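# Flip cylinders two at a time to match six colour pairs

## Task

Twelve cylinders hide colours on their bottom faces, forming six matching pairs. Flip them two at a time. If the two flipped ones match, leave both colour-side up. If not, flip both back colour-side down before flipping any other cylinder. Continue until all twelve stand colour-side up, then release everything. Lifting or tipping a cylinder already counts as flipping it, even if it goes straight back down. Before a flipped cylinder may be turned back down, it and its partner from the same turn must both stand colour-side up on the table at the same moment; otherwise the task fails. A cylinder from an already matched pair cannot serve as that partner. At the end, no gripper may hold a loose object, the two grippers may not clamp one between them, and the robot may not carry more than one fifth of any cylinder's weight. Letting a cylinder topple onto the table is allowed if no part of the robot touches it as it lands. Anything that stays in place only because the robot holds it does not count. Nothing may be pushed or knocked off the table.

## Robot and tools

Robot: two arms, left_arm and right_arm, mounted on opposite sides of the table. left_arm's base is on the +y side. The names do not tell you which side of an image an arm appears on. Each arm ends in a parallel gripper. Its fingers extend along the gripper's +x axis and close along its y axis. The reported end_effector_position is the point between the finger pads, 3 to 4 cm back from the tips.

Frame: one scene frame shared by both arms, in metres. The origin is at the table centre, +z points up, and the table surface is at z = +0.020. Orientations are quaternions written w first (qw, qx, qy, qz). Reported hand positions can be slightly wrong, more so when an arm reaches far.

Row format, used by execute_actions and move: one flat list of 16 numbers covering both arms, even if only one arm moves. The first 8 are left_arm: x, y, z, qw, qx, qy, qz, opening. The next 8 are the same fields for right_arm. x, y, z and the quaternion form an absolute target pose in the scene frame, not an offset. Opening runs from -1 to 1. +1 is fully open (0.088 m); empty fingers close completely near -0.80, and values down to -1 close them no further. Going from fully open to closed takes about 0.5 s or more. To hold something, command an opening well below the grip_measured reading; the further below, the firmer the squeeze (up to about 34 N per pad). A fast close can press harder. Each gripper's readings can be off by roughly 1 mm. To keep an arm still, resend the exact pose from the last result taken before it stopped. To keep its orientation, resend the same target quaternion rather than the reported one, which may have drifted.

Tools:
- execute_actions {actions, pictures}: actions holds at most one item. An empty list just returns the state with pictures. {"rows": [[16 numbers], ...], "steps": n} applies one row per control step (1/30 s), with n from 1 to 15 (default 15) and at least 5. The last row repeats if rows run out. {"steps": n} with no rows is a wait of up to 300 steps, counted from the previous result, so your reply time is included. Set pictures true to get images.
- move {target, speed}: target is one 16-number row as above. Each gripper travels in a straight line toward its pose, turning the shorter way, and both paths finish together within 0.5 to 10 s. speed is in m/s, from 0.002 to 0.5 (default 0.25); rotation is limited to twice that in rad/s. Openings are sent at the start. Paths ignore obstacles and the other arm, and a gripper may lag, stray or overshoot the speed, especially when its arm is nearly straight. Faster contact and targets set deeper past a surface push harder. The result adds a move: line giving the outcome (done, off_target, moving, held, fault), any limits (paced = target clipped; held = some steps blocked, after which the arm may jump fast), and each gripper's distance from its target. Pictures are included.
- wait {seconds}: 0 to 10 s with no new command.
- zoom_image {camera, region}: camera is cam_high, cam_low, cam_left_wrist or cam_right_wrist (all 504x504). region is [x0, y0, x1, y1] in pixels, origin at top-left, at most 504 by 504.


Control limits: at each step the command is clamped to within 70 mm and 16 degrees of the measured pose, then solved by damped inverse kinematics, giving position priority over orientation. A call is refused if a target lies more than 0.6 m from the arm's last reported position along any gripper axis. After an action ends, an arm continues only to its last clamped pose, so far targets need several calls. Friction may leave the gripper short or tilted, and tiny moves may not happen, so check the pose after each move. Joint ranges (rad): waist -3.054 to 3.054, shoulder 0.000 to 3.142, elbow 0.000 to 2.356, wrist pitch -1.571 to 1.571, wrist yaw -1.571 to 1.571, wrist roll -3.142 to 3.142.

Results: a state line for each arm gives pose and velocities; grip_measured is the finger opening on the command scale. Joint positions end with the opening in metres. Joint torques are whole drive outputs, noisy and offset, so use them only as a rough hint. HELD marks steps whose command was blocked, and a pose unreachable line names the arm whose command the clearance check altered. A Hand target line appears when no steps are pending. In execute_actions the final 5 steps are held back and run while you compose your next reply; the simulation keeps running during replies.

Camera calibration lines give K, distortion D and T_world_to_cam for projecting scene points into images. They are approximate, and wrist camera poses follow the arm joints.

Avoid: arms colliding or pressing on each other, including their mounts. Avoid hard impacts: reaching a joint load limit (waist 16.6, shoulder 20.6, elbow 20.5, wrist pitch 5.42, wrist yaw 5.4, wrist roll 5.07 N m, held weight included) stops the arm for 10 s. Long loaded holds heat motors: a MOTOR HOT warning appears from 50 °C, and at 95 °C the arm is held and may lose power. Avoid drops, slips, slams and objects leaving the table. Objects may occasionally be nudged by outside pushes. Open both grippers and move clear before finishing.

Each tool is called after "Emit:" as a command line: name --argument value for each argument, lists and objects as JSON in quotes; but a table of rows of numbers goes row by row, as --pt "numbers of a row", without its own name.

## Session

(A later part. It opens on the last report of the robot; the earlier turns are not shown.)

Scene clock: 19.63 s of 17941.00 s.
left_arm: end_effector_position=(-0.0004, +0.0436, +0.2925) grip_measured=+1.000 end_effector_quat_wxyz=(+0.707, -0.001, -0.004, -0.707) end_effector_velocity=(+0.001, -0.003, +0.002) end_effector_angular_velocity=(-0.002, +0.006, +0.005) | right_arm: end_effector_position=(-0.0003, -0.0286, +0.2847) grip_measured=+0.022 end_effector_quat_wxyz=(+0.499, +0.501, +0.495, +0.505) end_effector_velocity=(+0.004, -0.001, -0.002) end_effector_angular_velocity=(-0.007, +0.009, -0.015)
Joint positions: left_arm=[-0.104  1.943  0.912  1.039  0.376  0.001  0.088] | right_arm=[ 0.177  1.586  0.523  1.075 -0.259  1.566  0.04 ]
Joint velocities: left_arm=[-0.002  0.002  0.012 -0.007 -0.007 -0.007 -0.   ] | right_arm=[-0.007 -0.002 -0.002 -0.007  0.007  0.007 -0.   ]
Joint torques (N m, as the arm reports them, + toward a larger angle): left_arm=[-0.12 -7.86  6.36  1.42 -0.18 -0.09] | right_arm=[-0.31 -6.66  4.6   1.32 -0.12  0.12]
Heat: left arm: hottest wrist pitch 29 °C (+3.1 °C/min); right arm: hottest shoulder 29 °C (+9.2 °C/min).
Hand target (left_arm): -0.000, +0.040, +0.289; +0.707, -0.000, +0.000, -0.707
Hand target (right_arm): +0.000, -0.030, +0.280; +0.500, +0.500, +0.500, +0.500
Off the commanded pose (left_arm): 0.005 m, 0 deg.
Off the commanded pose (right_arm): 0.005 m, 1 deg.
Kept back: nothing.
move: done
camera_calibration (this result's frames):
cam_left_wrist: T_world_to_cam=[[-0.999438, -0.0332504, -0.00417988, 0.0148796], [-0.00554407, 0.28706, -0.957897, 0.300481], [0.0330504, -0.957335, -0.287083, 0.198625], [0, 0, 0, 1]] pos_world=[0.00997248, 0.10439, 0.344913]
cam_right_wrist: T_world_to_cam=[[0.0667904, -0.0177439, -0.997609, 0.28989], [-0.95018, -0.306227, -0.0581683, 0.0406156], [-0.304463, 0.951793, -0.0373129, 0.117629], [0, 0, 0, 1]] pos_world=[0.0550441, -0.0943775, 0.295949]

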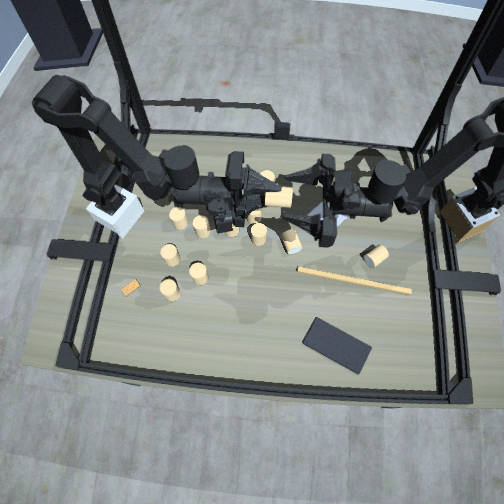

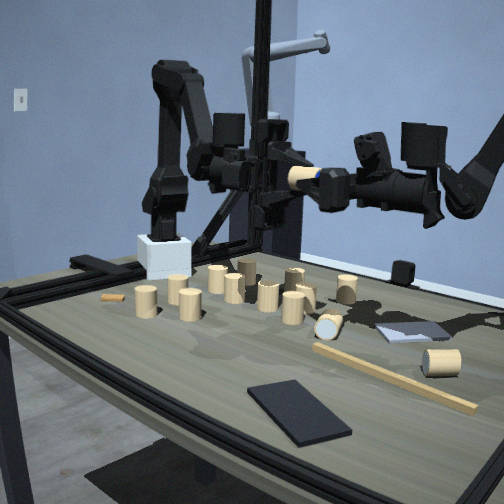

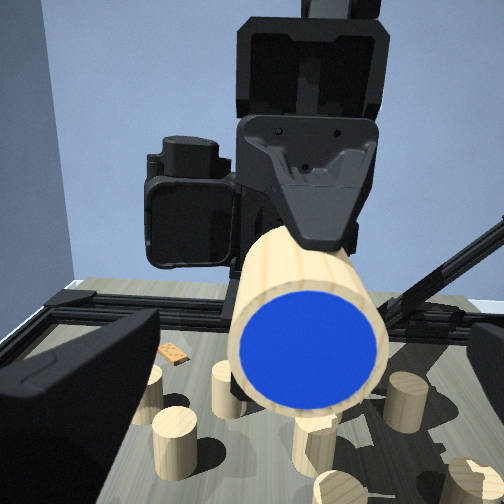

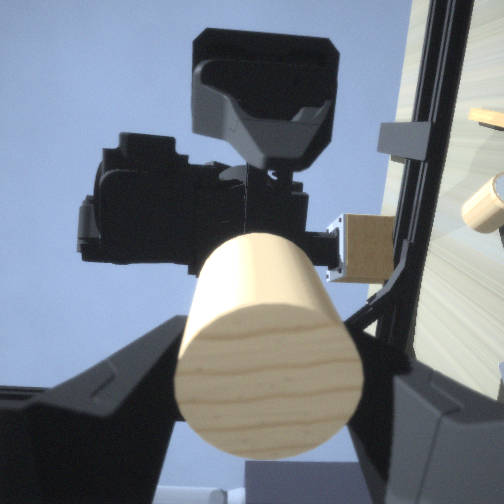

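Emit:
move --target '[0.0,0.015,0.289,0.707,0,0,-0.707,1,0,-0.03,0.28,0.5,0.5,0.5,0.5,-0.3]' --speed 0.1

Emit:
move --target '[0.0,0.015,0.289,0.707,0,0,-0.707,-0.3,0,-0.03,0.28,0.5,0.5,0.5,0.5,-0.3]'

Scene clock: 20.73 s of 17941.00 s.
left_arm: end_effector_position=(-0.0001, +0.0186, +0.2934) grip_measured=+1.000 end_effector_quat_wxyz=(+0.707, -0.001, -0.004, -0.707) end_effector_velocity=(+0.000, -0.002, -0.002) end_effector_angular_velocity=(+0.007, +0.025, +0.005) | right_arm: end_effector_position=(-0.0003, -0.0286, +0.2844) grip_measured=+0.022 end_effector_quat_wxyz=(+0.499, +0.501, +0.495, +0.505) end_effector_velocity=(-0.001, -0.002, -0.000) end_effector_angular_velocity=(+0.002, -0.008, +0.005)
Joint positions: left_arm=[-0.127  2.01   1.02   0.998  0.352  0.001  0.088] | right_arm=[ 0.177  1.586  0.523  1.075 -0.259  1.566  0.04 ]
Joint velocities: left_arm=[-0.002  0.007  0.007 -0.007 -0.007 -0.022 -0.   ] | right_arm=[-0.002 -0.002 -0.007  0.007 -0.007 -0.007  0.   ]
Joint torques (N m, as the arm reports them, + toward a larger angle): left_arm=[-0.22 -8.07  6.75  1.51 -0.11  0.  ] | right_arm=[-0.28 -6.66  4.6   1.32 -0.12  0.11]
Heat: left arm: hottest wrist pitch 29 °C (+2.9 °C/min); right arm: hottest shoulder 29 °C (+8.7 °C/min).
Hand target (left_arm): -0.000, +0.015, +0.289; +0.707, -0.000, -0.000, -0.707
Hand target (right_arm): -0.000, -0.030, +0.280; +0.500, +0.500, +0.500, +0.500
Off the commanded pose (left_arm): 0.006 m, 1 deg.
Off the commanded pose (right_arm): 0.005 m, 1 deg.
Kept back: nothing.
move: done
camera_calibration (this result's frames):
cam_left_wrist: T_world_to_cam=[[-0.999438, -0.033253, -0.00425418, 0.0143222], [-0.00544785, 0.286314, -0.95812, 0.308556], [0.0330784, -0.957559, -0.286334, 0.174695], [0, 0, 0, 1]] pos_world=[0.0102165, 0.0794131, 0.345716]
cam_right_wrist: T_world_to_cam=[[0.0665952, -0.0184796, -0.997609, 0.289574], [-0.950191, -0.30627, -0.0577565, 0.0404594], [-0.30447, 0.951765, -0.0379552, 0.117833], [0, 0, 0, 1]] pos_world=[0.0550364, -0.0944064, 0.295691]

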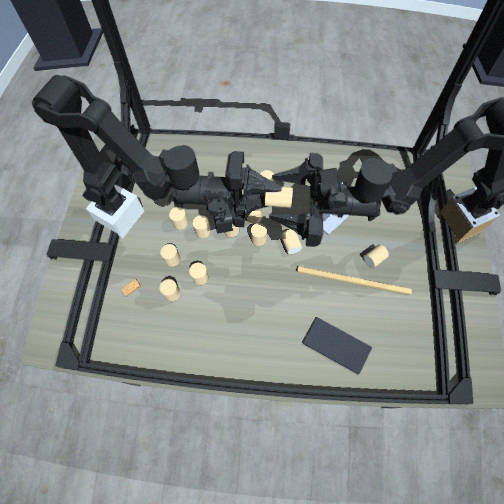

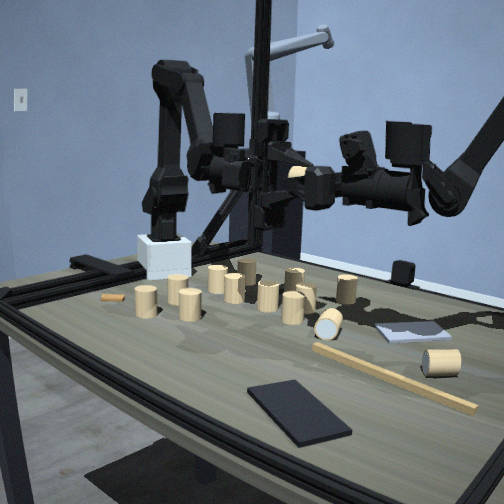

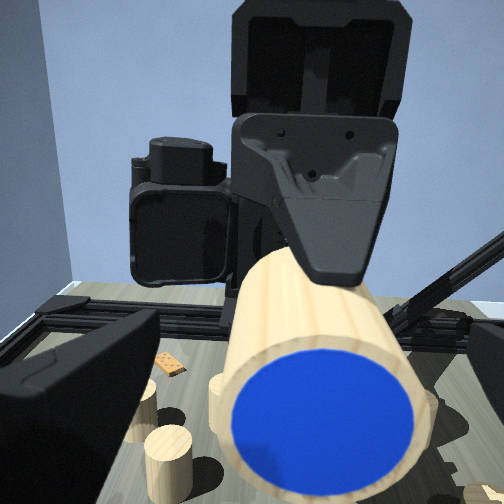

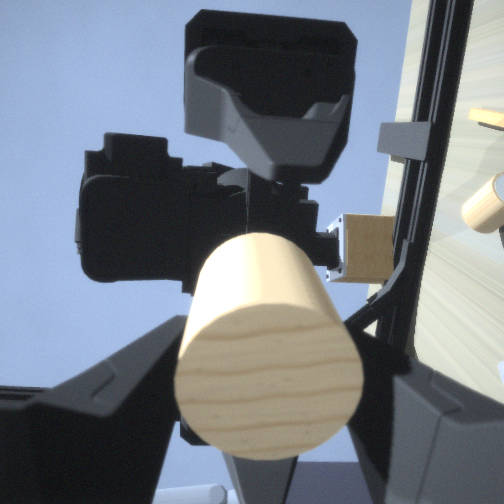

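Scene clock: 21.43 s of 17941.00 s.
left_arm: end_effector_position=(+0.0011, +0.0187, +0.2932) grip_measured=+0.017 end_effector_quat_wxyz=(+0.709, -0.001, -0.004, -0.706) end_effector_velocity=(+0.000, +0.000, +0.004) end_effector_angular_velocity=(-0.011, +0.003, -0.005) | right_arm: end_effector_position=(-0.0016, -0.0285, +0.2844) grip_measured=+0.023 end_effector_quat_wxyz=(+0.498, +0.499, +0.497, +0.506) end_effector_velocity=(-0.000, -0.000, -0.007) end_effector_angular_velocity=(-0.026, +0.014, +0.005)
Joint positions: left_arm=[-0.125  2.01   1.02   0.997  0.35   0.001  0.04 ] | right_arm=[ 0.178  1.586  0.523  1.075 -0.264  1.566  0.04 ]
Joint velocities: left_arm=[ 0.002 -0.002  0.002  0.007  0.007 -0.007 -0.   ] | right_arm=[-0.002  0.002 -0.002 -0.022 -0.007  0.007 -0.   ]
Joint torques (N m, as the arm reports them, + toward a larger angle): left_arm=[-0.36 -8.32  6.45  1.56  0.    0.  ] | right_arm=[-0.43 -6.71  4.64  1.32  0.01  0.1 ]
Heat: left arm: hottest wrist pitch 30 °C (+5.6 °C/min); right arm: hottest shoulder 29 °C (+8.4 °C/min).
Hand target (left_arm): -0.000, +0.015, +0.289; +0.707, -0.000, +0.000, -0.707
Hand target (right_arm): -0.000, -0.030, +0.280; +0.500, +0.500, +0.500, +0.500
Off the commanded pose (left_arm): 0.006 m, 1 deg.
Off the commanded pose (right_arm): 0.005 m, 1 deg.
Kept back: nothing.
move: done
camera_calibration (this result's frames):
cam_left_wrist: T_world_to_cam=[[-0.999292, -0.0374409, -0.00361447, 0.015429], [-0.00728705, 0.286965, -0.957913, 0.308266], [0.0369023, -0.957209, -0.287035, 0.174905], [0, 0, 0, 1]] pos_world=[0.0112101, 0.0795365, 0.345551]
cam_right_wrist: T_world_to_cam=[[0.066759, -0.0180864, -0.997605, 0.289672], [-0.948301, -0.312064, -0.0578019, 0.039099], [-0.310271, 0.949889, -0.0379845, 0.117285], [0, 0, 0, 1]] pos_world=[0.0541295, -0.0939671, 0.295693]

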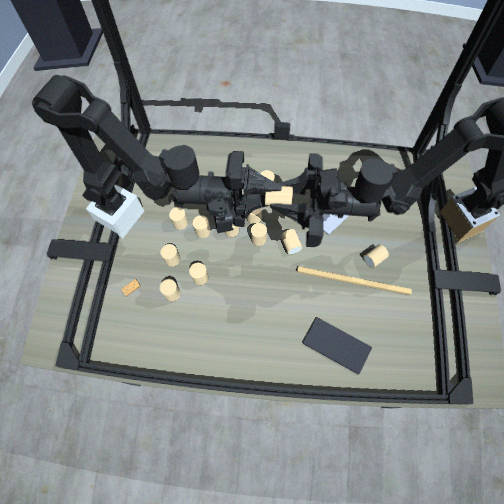

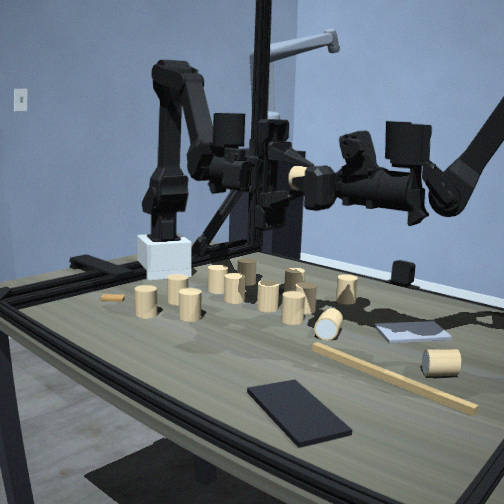

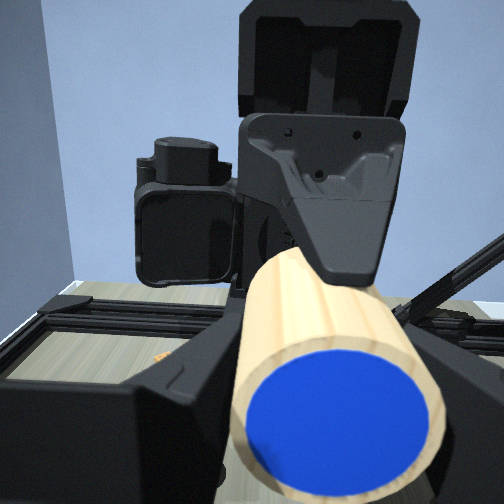

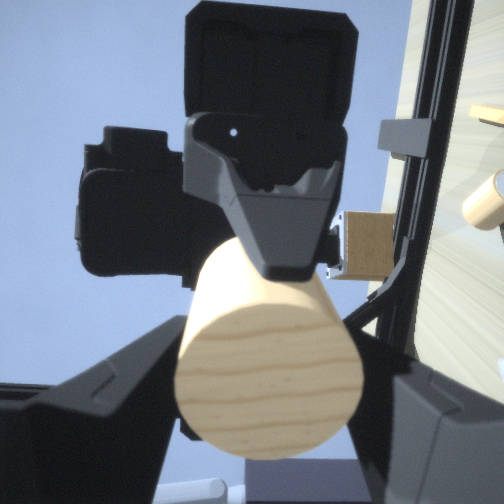

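Emit:
execute_actions --actions '[{"rows":[[0.0,0.015,0.289,0.707,0,0,-0.707,-0.3,0,-0.03,0.28,0.5,0.5,0.5,0.5,0.6]],"steps":12}]'

Emit:
move --target '[0.0,0.07,0.289,0.707,0,0,-0.707,-0.3,0,-0.07,0.28,0.5,0.5,0.5,0.5,0.6]'

Emit:
move --target '[-0.02,0.18,0.14,0.5,0.5,0.5,-0.5,-0.3,0.09,-0.17,0.14,0.5,-0.5,0.5,0.5,0.6]' --speed 0.5

Emit:
move --target '[-0.02,0.18,0.08,0.5,0.5,0.5,-0.5,-0.3,0.09,-0.17,0.072,0.5,-0.5,0.5,0.5,0.6]' --speed 0.12

Scene clock: 22.33 s of 17941.00 s.
left_arm: end_effector_position=(+0.0002, +0.0182, +0.2913) grip_measured=+0.016 end_effector_quat_wxyz=(+0.708, -0.000, -0.001, -0.706) end_effector_velocity=(-0.003, -0.001, -0.006) end_effector_angular_velocity=(+0.016, +0.013, -0.000) | right_arm: end_effector_position=(-0.0010, -0.0287, +0.2844) grip_measured=+0.494 end_effector_quat_wxyz=(+0.498, +0.500, +0.496, +0.506) end_effector_velocity=(-0.001, -0.002, -0.002) end_effector_angular_velocity=(-0.007, -0.006, +0.005)
Joint positions: left_arm=[-0.127  2.013  1.021  0.995  0.35   0.001  0.04 ] | right_arm=[ 0.177  1.586  0.522  1.076 -0.264  1.566  0.063]
Joint velocities: left_arm=[-0.007  0.007 -0.002 -0.007 -0.007 -0.007  0.   ] | right_arm=[-0.002 -0.007 -0.007 -0.007 -0.007 -0.007  0.063]
Joint torques (N m, as the arm reports them, + toward a larger angle): left_arm=[ 0.   -9.06  6.71  1.7   0.08  0.01] | right_arm=[-0.3  -6.72  4.67  1.29  0.02  0.11]
Heat: left arm: hottest wrist pitch 30 °C (+5.4 °C/min); right arm: hottest shoulder 29 °C (+8.1 °C/min).
Steps of this call (steps 1 to 20: nothing new was sent; steps 21 to 27: the first 7 steps of this action). Readings (end_effector_position):
21: left_arm (+0.0011, +0.0186, +0.2931) | right_arm (-0.0017, -0.0286, +0.2843)
22: left_arm (+0.0011, +0.0186, +0.2930) | right_arm (-0.0017, -0.0286, +0.2843)
24: left_arm (+0.0008, +0.0184, +0.2924) | right_arm (-0.0013, -0.0286, +0.2844)
27: the state above

Scene clock: 23.73 s of 17941.00 s.
left_arm: end_effector_position=(+0.0004, +0.0665, +0.2860) grip_measured=+0.017 end_effector_quat_wxyz=(+0.707, +0.002, +0.003, -0.707) end_effector_velocity=(+0.001, +0.004, -0.002) end_effector_angular_velocity=(+0.002, +0.008, +0.010) | right_arm: end_effector_position=(+0.0000, -0.0672, +0.2820) grip_measured=+0.600 end_effector_quat_wxyz=(+0.500, +0.500, +0.497, +0.503) end_effector_velocity=(+0.001, -0.004, -0.005) end_effector_angular_velocity=(-0.021, -0.001, -0.000)
Joint positions: left_arm=[-0.077  1.893  0.815  1.071  0.402  0.001  0.04 ] | right_arm=[ 0.132  1.442  0.384  1.063 -0.305  1.566  0.068]
Joint velocities: left_arm=[ 0.002 -0.007 -0.017  0.007 -0.007 -0.007 -0.   ] | right_arm=[-0.007 -0.012 -0.012 -0.022 -0.007 -0.007  0.   ]
Joint torques (N m, as the arm reports them, + toward a larger angle): left_arm=[ -0.06 -10.98   4.17   1.89   0.13   0.  ] | right_arm=[-0.34 -6.81  4.41  1.17 -0.12  0.12]
Heat: left arm: hottest wrist pitch 30 °C (+5.1 °C/min); right arm: hottest shoulder 29 °C (+7.6 °C/min).
Hand target (left_arm): +0.000, +0.070, +0.289; +0.707, +0.000, -0.000, -0.707
Hand target (right_arm): -0.000, -0.070, +0.280; +0.500, +0.500, +0.500, +0.500
Off your previous action's commanded pose (left_arm): 0.004 m, 0 deg at its last step (step 5 of this call).
Off your previous action's commanded pose (right_arm): 0.005 m, 1 deg at its last step (step 5 of this call).
Off the commanded pose (left_arm): 0.005 m, 0 deg.
Off the commanded pose (right_arm): 0.003 m, 0 deg.
Kept back: nothing.
move: done
camera_calibration (this result's frames):
cam_left_wrist: T_world_to_cam=[[-0.999447, -0.0332295, 0.00110711, 0.0148209], [-0.0110161, 0.299547, -0.954018, 0.285756], [0.0313699, -0.953503, -0.299748, 0.222056], [0, 0, 0, 1]] pos_world=[0.0109947, 0.126626, 0.339161]
cam_right_wrist: T_world_to_cam=[[0.0649134, -0.0244128, -0.997592, 0.286022], [-0.950169, -0.306968, -0.0543155, 0.0278155], [-0.304903, 0.951407, -0.0431226, 0.155979], [0, 0, 0, 1]] pos_world=[0.0554214, -0.132879, 0.293571]

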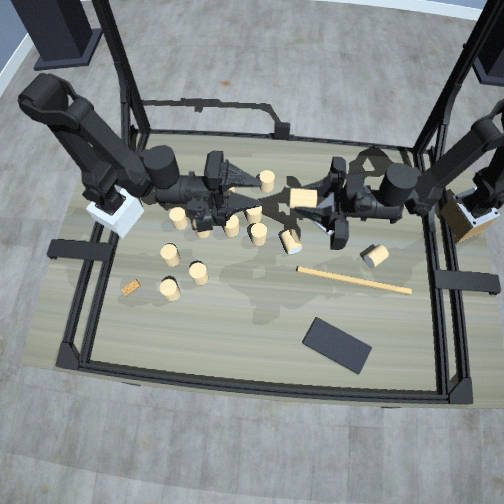

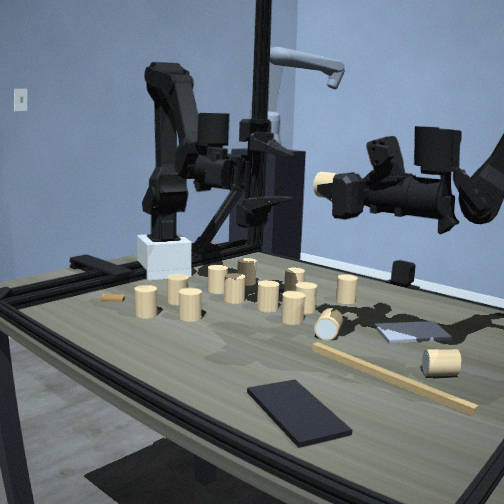

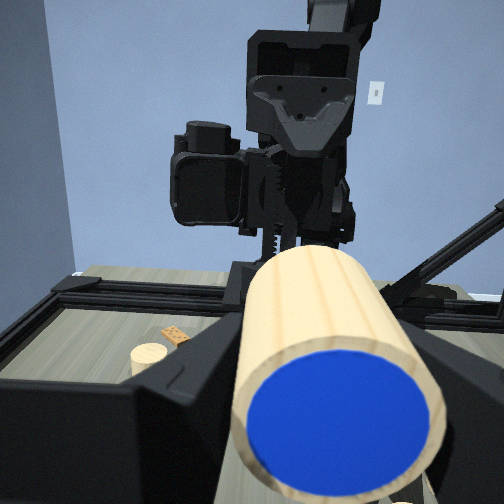

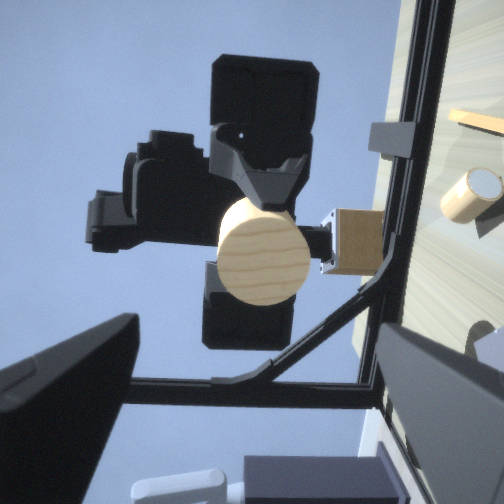

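Scene clock: 26.43 s of 17941.00 s.
left_arm: end_effector_position=(-0.0193, +0.1800, +0.1405) grip_measured=+0.016 end_effector_quat_wxyz=(+0.503, +0.494, +0.501, -0.502) end_effector_velocity=(-0.006, +0.005, -0.001) end_effector_angular_velocity=(+0.032, +0.018, -0.015) | right_arm: end_effector_position=(+0.0889, -0.1724, +0.1425) grip_measured=+0.600 end_effector_quat_wxyz=(+0.500, -0.496, +0.500, +0.504) end_effector_velocity=(-0.000, -0.001, -0.000) end_effector_angular_velocity=(-0.010, -0.002, -0.005)
Joint positions: left_arm=[-0.162  2.026  1.365 -0.903  0.01   0.309  0.04 ] | right_arm=[-0.11   1.773  1.121 -0.917 -0.011 -0.547  0.068]
Joint velocities: left_arm=[-0.007  0.007  0.007 -0.037  0.007  0.007 -0.   ] | right_arm=[ 0.002  0.002  0.002 -0.007  0.007  0.007 -0.   ]
Joint torques (N m, as the arm reports them, + toward a larger angle): left_arm=[-0.37 -7.96  5.94  0.16 -0.13 -0.1 ] | right_arm=[ 0.28 -7.    6.59 -0.08 -0.01 -0.23]
Heat: left arm: hottest wrist pitch 30 °C (+4.5 °C/min); right arm: hottest shoulder 29 °C (+6.8 °C/min).
Hand target (left_arm): -0.019, +0.178, +0.138; +0.501, +0.496, +0.503, -0.500
Hand target (right_arm): +0.089, -0.171, +0.141; +0.495, -0.501, +0.499, +0.505
Off the commanded pose (left_arm): 0.001 m, 1 deg.
Off the commanded pose (right_arm): 0.004 m, 1 deg.
Kept back: nothing.
move: done
camera_calibration (this result's frames):
cam_left_wrist: T_world_to_cam=[[-0.999625, -0.00850181, -0.0260469, -0.0015934], [-0.0155581, 0.958644, 0.284183, -0.180012], [0.0225537, 0.284481, -0.958416, 0.15677], [0, 0, 0, 1]] pos_world=[-0.0079292, 0.127956, 0.201366]
cam_right_wrist: T_world_to_cam=[[0.997989, 0.05939, 0.0221337, -0.075251], [0.0500607, -0.952808, 0.299417, -0.178286], [0.0388716, -0.297707, -0.953866, 0.161055], [0, 0, 0, 1]] pos_world=[0.0777644, -0.117456, 0.208673]

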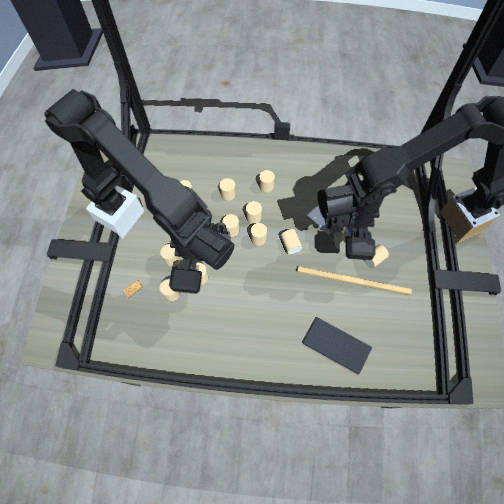

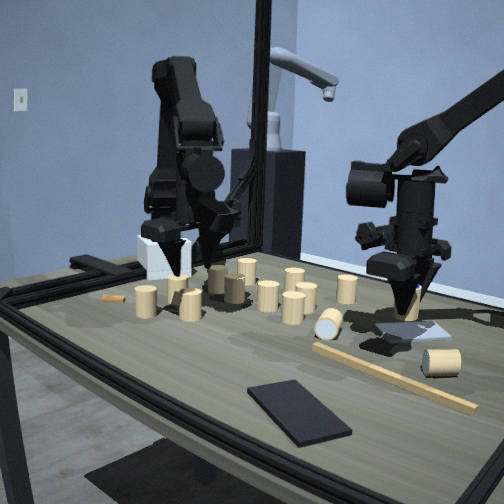

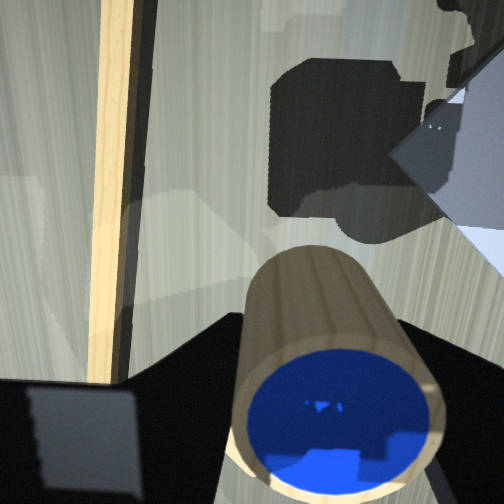

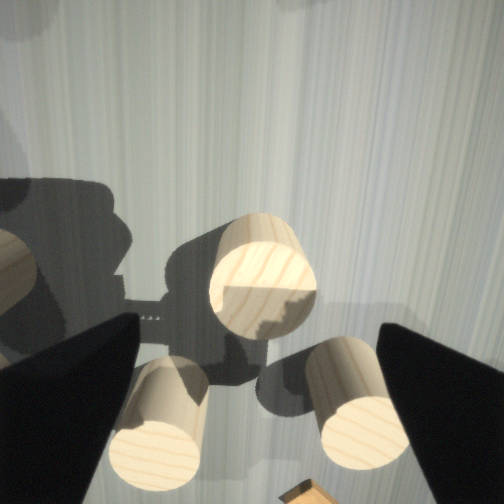

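Scene clock: 27.50 s of 17941.00 s.
left_arm: end_effector_position=(-0.0181, +0.1759, +0.0870) grip_measured=+0.015 end_effector_quat_wxyz=(+0.507, +0.494, +0.496, -0.503) end_effector_velocity=(-0.002, +0.006, -0.001) end_effector_angular_velocity=(+0.028, +0.001, +0.005) | right_arm: end_effector_position=(+0.0920, -0.1675, +0.0779) grip_measured=+0.600 end_effector_quat_wxyz=(+0.505, -0.498, +0.494, +0.503) end_effector_velocity=(-0.004, +0.001, -0.004) end_effector_angular_velocity=(+0.005, +0.022, +0.010)
Joint positions: left_arm=[-0.165  2.13   1.287 -0.707  0.003  0.309  0.04 ] | right_arm=[-0.106  1.912  1.006 -0.648 -0.003 -0.545  0.068]
Joint velocities: left_arm=[-0.002  0.002 -0.002 -0.022 -0.007 -0.007  0.001] | right_arm=[ 0.002  0.012 -0.002  0.007 -0.022 -0.007 -0.   ]
Joint torques (N m, as the arm reports them, + toward a larger angle): left_arm=[-0.31 -8.38  3.86  0.55 -0.07  0.12] | right_arm=[ 0.29 -7.31  3.61  0.31  0.    0.19]
Heat: left arm: hottest wrist pitch 30 °C (+4.4 °C/min); right arm: hottest shoulder 29 °C (+6.5 °C/min).
Hand target (left_arm): -0.020, +0.180, +0.080; +0.500, +0.500, +0.500, -0.500
Hand target (right_arm): +0.090, -0.171, +0.072; +0.500, -0.500, +0.500, +0.500
Off the commanded pose (left_arm): 0.008 m, 1 deg.
Off the commanded pose (right_arm): 0.007 m, 1 deg.
Kept back: nothing.
move: done
camera_calibration (this result's frames):
cam_left_wrist: T_world_to_cam=[[-0.99932, -0.00585245, -0.0364115, -0.00133377], [-0.0156354, 0.961436, 0.274583, -0.160497], [0.0334003, 0.274966, -0.960874, 0.108731], [0, 0, 0, 1]] pos_world=[-0.00747396, 0.124403, 0.148498]
cam_right_wrist: T_world_to_cam=[[0.997464, 0.0605692, 0.0373648, -0.0781953], [0.0470886, -0.95537, 0.291634, -0.153948], [0.0533612, -0.289135, -0.9558, 0.100975], [0, 0, 0, 1]] pos_world=[0.0798581, -0.113146, 0.14433]

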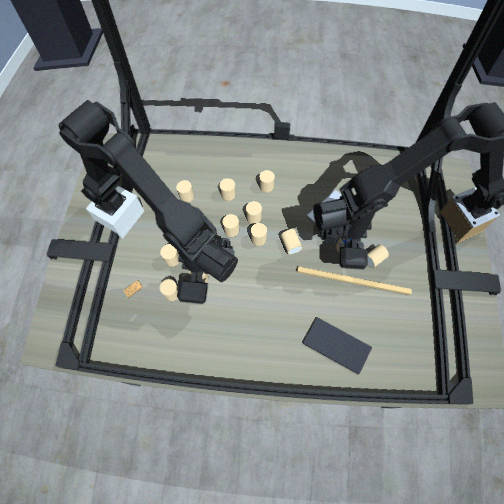

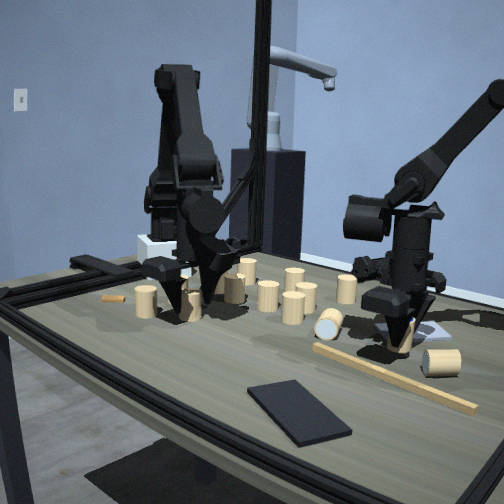

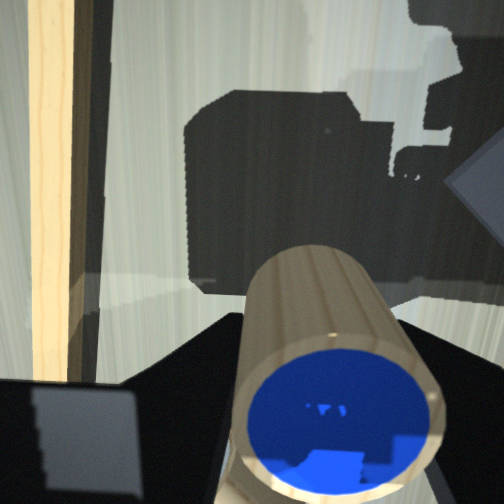

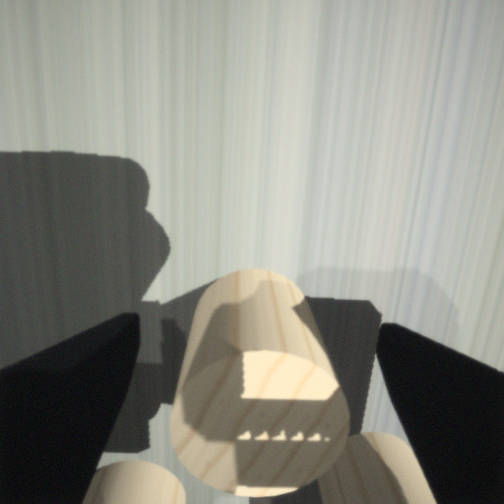

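Emit:
move --target '[-0.02,0.18,0.068,0.5,0.5,0.5,-0.5,-0.3,0.09,-0.173,0.078,0.5,-0.5,0.5,0.5,-0.3]' --speed 0.05

Scene clock: 28.53 s of 17941.00 s.
left_arm: end_effector_position=(-0.0180, +0.1756, +0.0748) grip_measured=+0.015 end_effector_quat_wxyz=(+0.507, +0.494, +0.495, -0.503) end_effector_velocity=(+0.003, +0.006, -0.002) end_effector_angular_velocity=(+0.023, -0.015, +0.010) | right_arm: end_effector_position=(+0.0908, -0.1699, +0.0776) grip_measured=+0.019 end_effector_quat_wxyz=(+0.501, -0.500, +0.498, +0.502) end_effector_velocity=(-0.001, -0.001, +0.002) end_effector_angular_velocity=(+0.002, +0.007, +0.005)
Joint positions: left_arm=[-0.165  2.158  1.275 -0.667  0.003  0.309  0.04 ] | right_arm=[-0.106  1.912  1.006 -0.659 -0.002 -0.545  0.04 ]
Joint velocities: left_arm=[ 0.002  0.002 -0.007 -0.007 -0.022 -0.007 -0.   ] | right_arm=[-0.002 -0.007 -0.002 -0.007 -0.007 -0.007 -0.   ]
Joint torques (N m, as the arm reports them, + toward a larger angle): left_arm=[-0.13 -8.6   3.81  0.53 -0.05  0.14] | right_arm=[-0.27 -9.8   3.61 -0.13 -0.04 -0.01]
Heat: left arm: hottest wrist pitch 30 °C (+4.2 °C/min); right arm: hottest shoulder 29 °C (+6.3 °C/min).
Hand target (left_arm): -0.020, +0.180, +0.068; +0.500, +0.500, +0.500, -0.500
Hand target (right_arm): +0.090, -0.173, +0.078; +0.500, -0.500, +0.500, +0.500
Off the commanded pose (left_arm): 0.008 m, 1 deg.
Off the commanded pose (right_arm): 0.003 m, 0 deg.
Kept back: nothing.
move: done
camera_calibration (this result's frames):
cam_left_wrist: T_world_to_cam=[[-0.999315, -0.00586568, -0.0365273, -0.0016567], [-0.0156678, 0.961536, 0.274232, -0.15681], [0.0335138, 0.274617, -0.960969, 0.0971804], [0, 0, 0, 1]] pos_world=[-0.00736932, 0.124081, 0.136329]
cam_right_wrist: T_world_to_cam=[[0.997654, 0.0609462, 0.0311692, -0.0762835], [0.0487149, -0.951994, 0.302216, -0.156487], [0.0480918, -0.299989, -0.95273, 0.0985099], [0, 0, 0, 1]] pos_world=[0.0789903, -0.114774, 0.143524]

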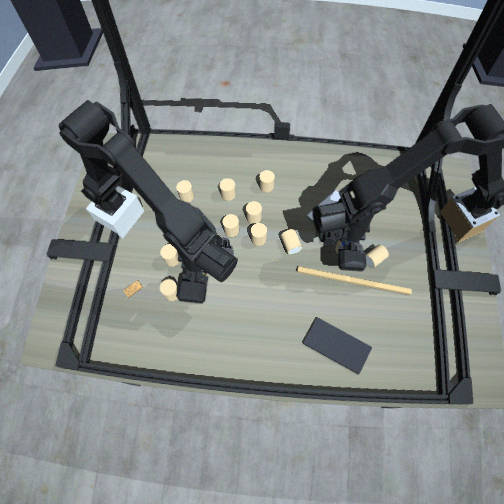

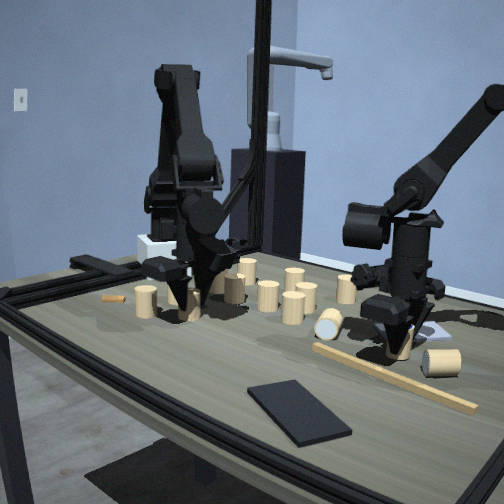

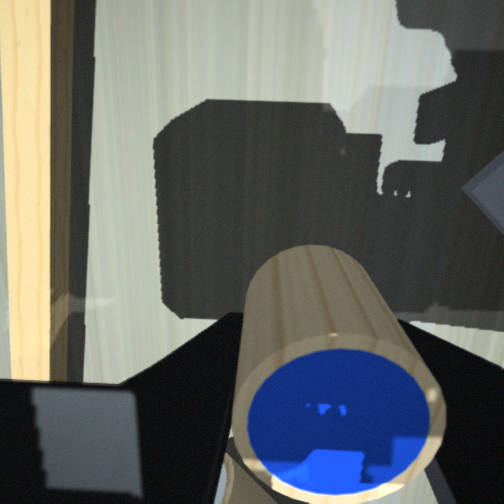

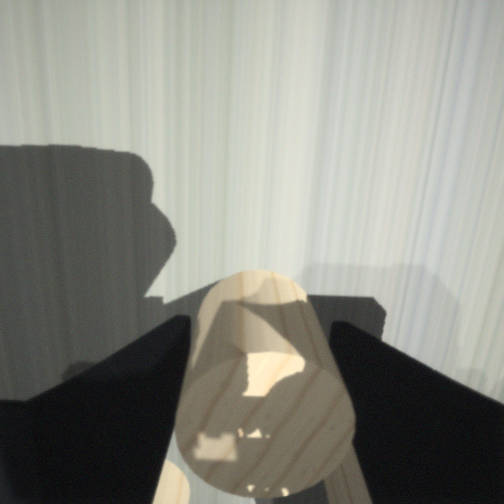

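Emit:
move --target '[-0.02,0.18,0.06,0.5,0.5,0.5,-0.5,-0.3,0.09,-0.173,0.1,0.5,-0.5,0.5,0.5,-0.3]' --speed 0.05

Emit:
zoom_image --camera "cam_low" --region '[340,270,480,390]'

Scene clock: 29.57 s of 17941.00 s.
left_arm: end_effector_position=(-0.0174, +0.1737, +0.0709) grip_measured=+0.016 end_effector_quat_wxyz=(+0.510, +0.493, +0.493, -0.504) end_effector_velocity=(-0.000, +0.002, +0.000) end_effector_angular_velocity=(+0.009, -0.004, +0.005) | right_arm: end_effector_position=(+0.0874, -0.1755, +0.0946) grip_measured=+0.019 end_effector_quat_wxyz=(+0.493, -0.501, +0.505, +0.500) end_effector_velocity=(-0.004, -0.003, +0.002) end_effector_angular_velocity=(-0.011, +0.015, -0.005)
Joint positions: left_arm=[-0.165  2.168  1.271 -0.646  0.003  0.309  0.04 ] | right_arm=[-0.106  1.866  1.025 -0.746 -0.002 -0.545  0.04 ]
Joint velocities: left_arm=[-0.002 -0.002 -0.002 -0.007 -0.007 -0.007  0.   ] | right_arm=[ 0.002 -0.007 -0.002 -0.022 -0.007  0.007 -0.   ]
Joint torques (N m, as the arm reports them, + toward a larger angle): left_arm=[-0.19 -7.46  3.13  0.87 -0.13  0.07] | right_arm=[ -0.25 -10.14   6.1   -0.11  -0.03   0.  ]
Heat: left arm: hottest wrist pitch 30 °C (+4.1 °C/min); right arm: hottest shoulder 30 °C (+8.1 °C/min).
Hand target (left_arm): -0.020, +0.180, +0.060; +0.500, +0.500, +0.500, -0.500
Hand target (right_arm): +0.090, -0.173, +0.100; +0.500, -0.500, +0.500, +0.500
Off the commanded pose (left_arm): 0.013 m, 2 deg.
Off the commanded pose (right_arm): 0.006 m, 1 deg.
Kept back: nothing.
move: off_target (left_arm)
camera_calibration (this result's frames):
cam_left_wrist: T_world_to_cam=[[-0.999217, -0.00616735, -0.0390752, -0.000956832], [-0.0163701, 0.963693, 0.266509, -0.153746], [0.0360129, 0.26694, -0.96304, 0.0954682], [0, 0, 0, 1]] pos_world=[-0.006911, 0.122673, 0.132877]
cam_right_wrist: T_world_to_cam=[[0.997935, 0.0614118, 0.0188301, -0.0718829], [0.0522031, -0.946206, 0.319326, -0.167693], [0.0374275, -0.317683, -0.947458, 0.11051], [0, 0, 0, 1]] pos_world=[0.0763524, -0.119151, 0.159606]

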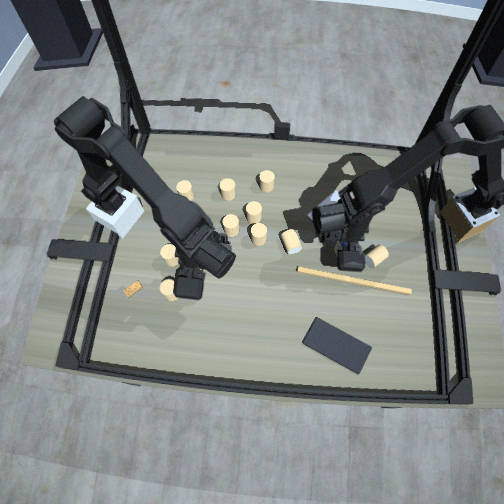

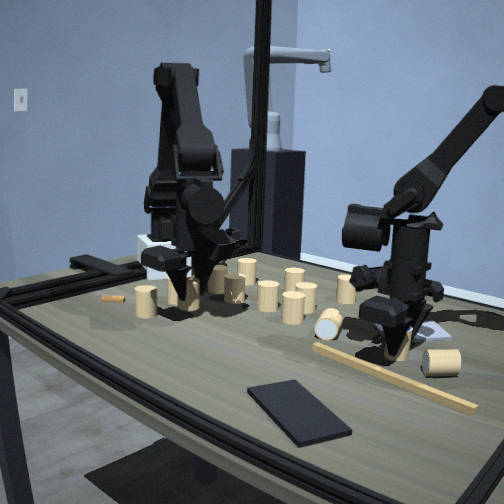

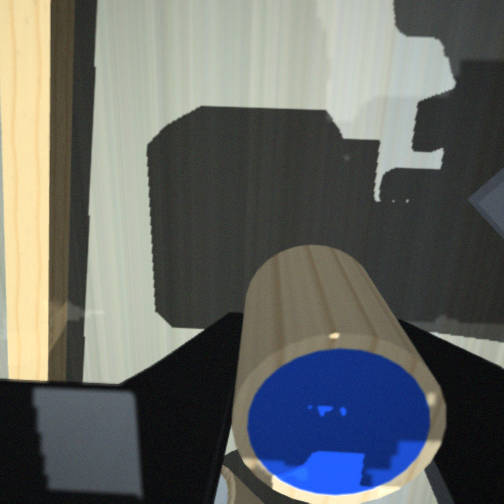

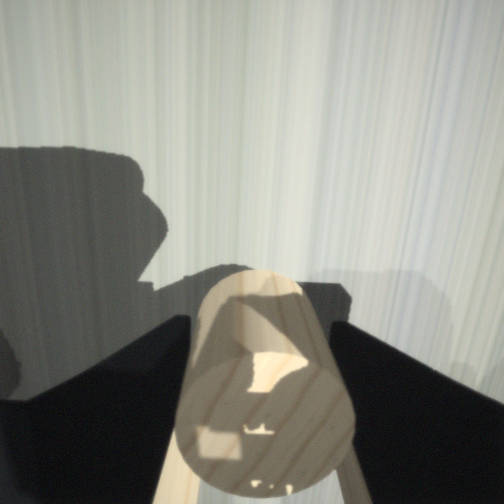

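Region (340, 270, 480, 390) of cam_low's 504x504 image, scaled by 3.600, with more detail than that image has; it fills the top 432 rows of this view, and the rest is white.

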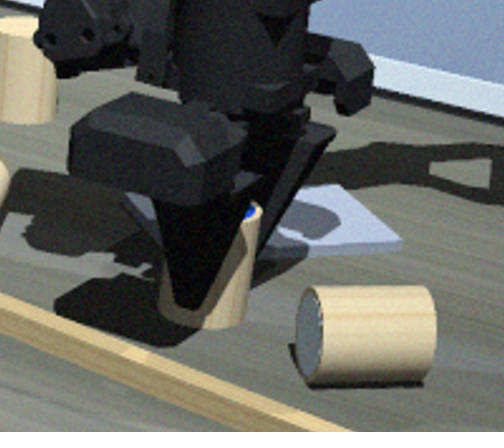

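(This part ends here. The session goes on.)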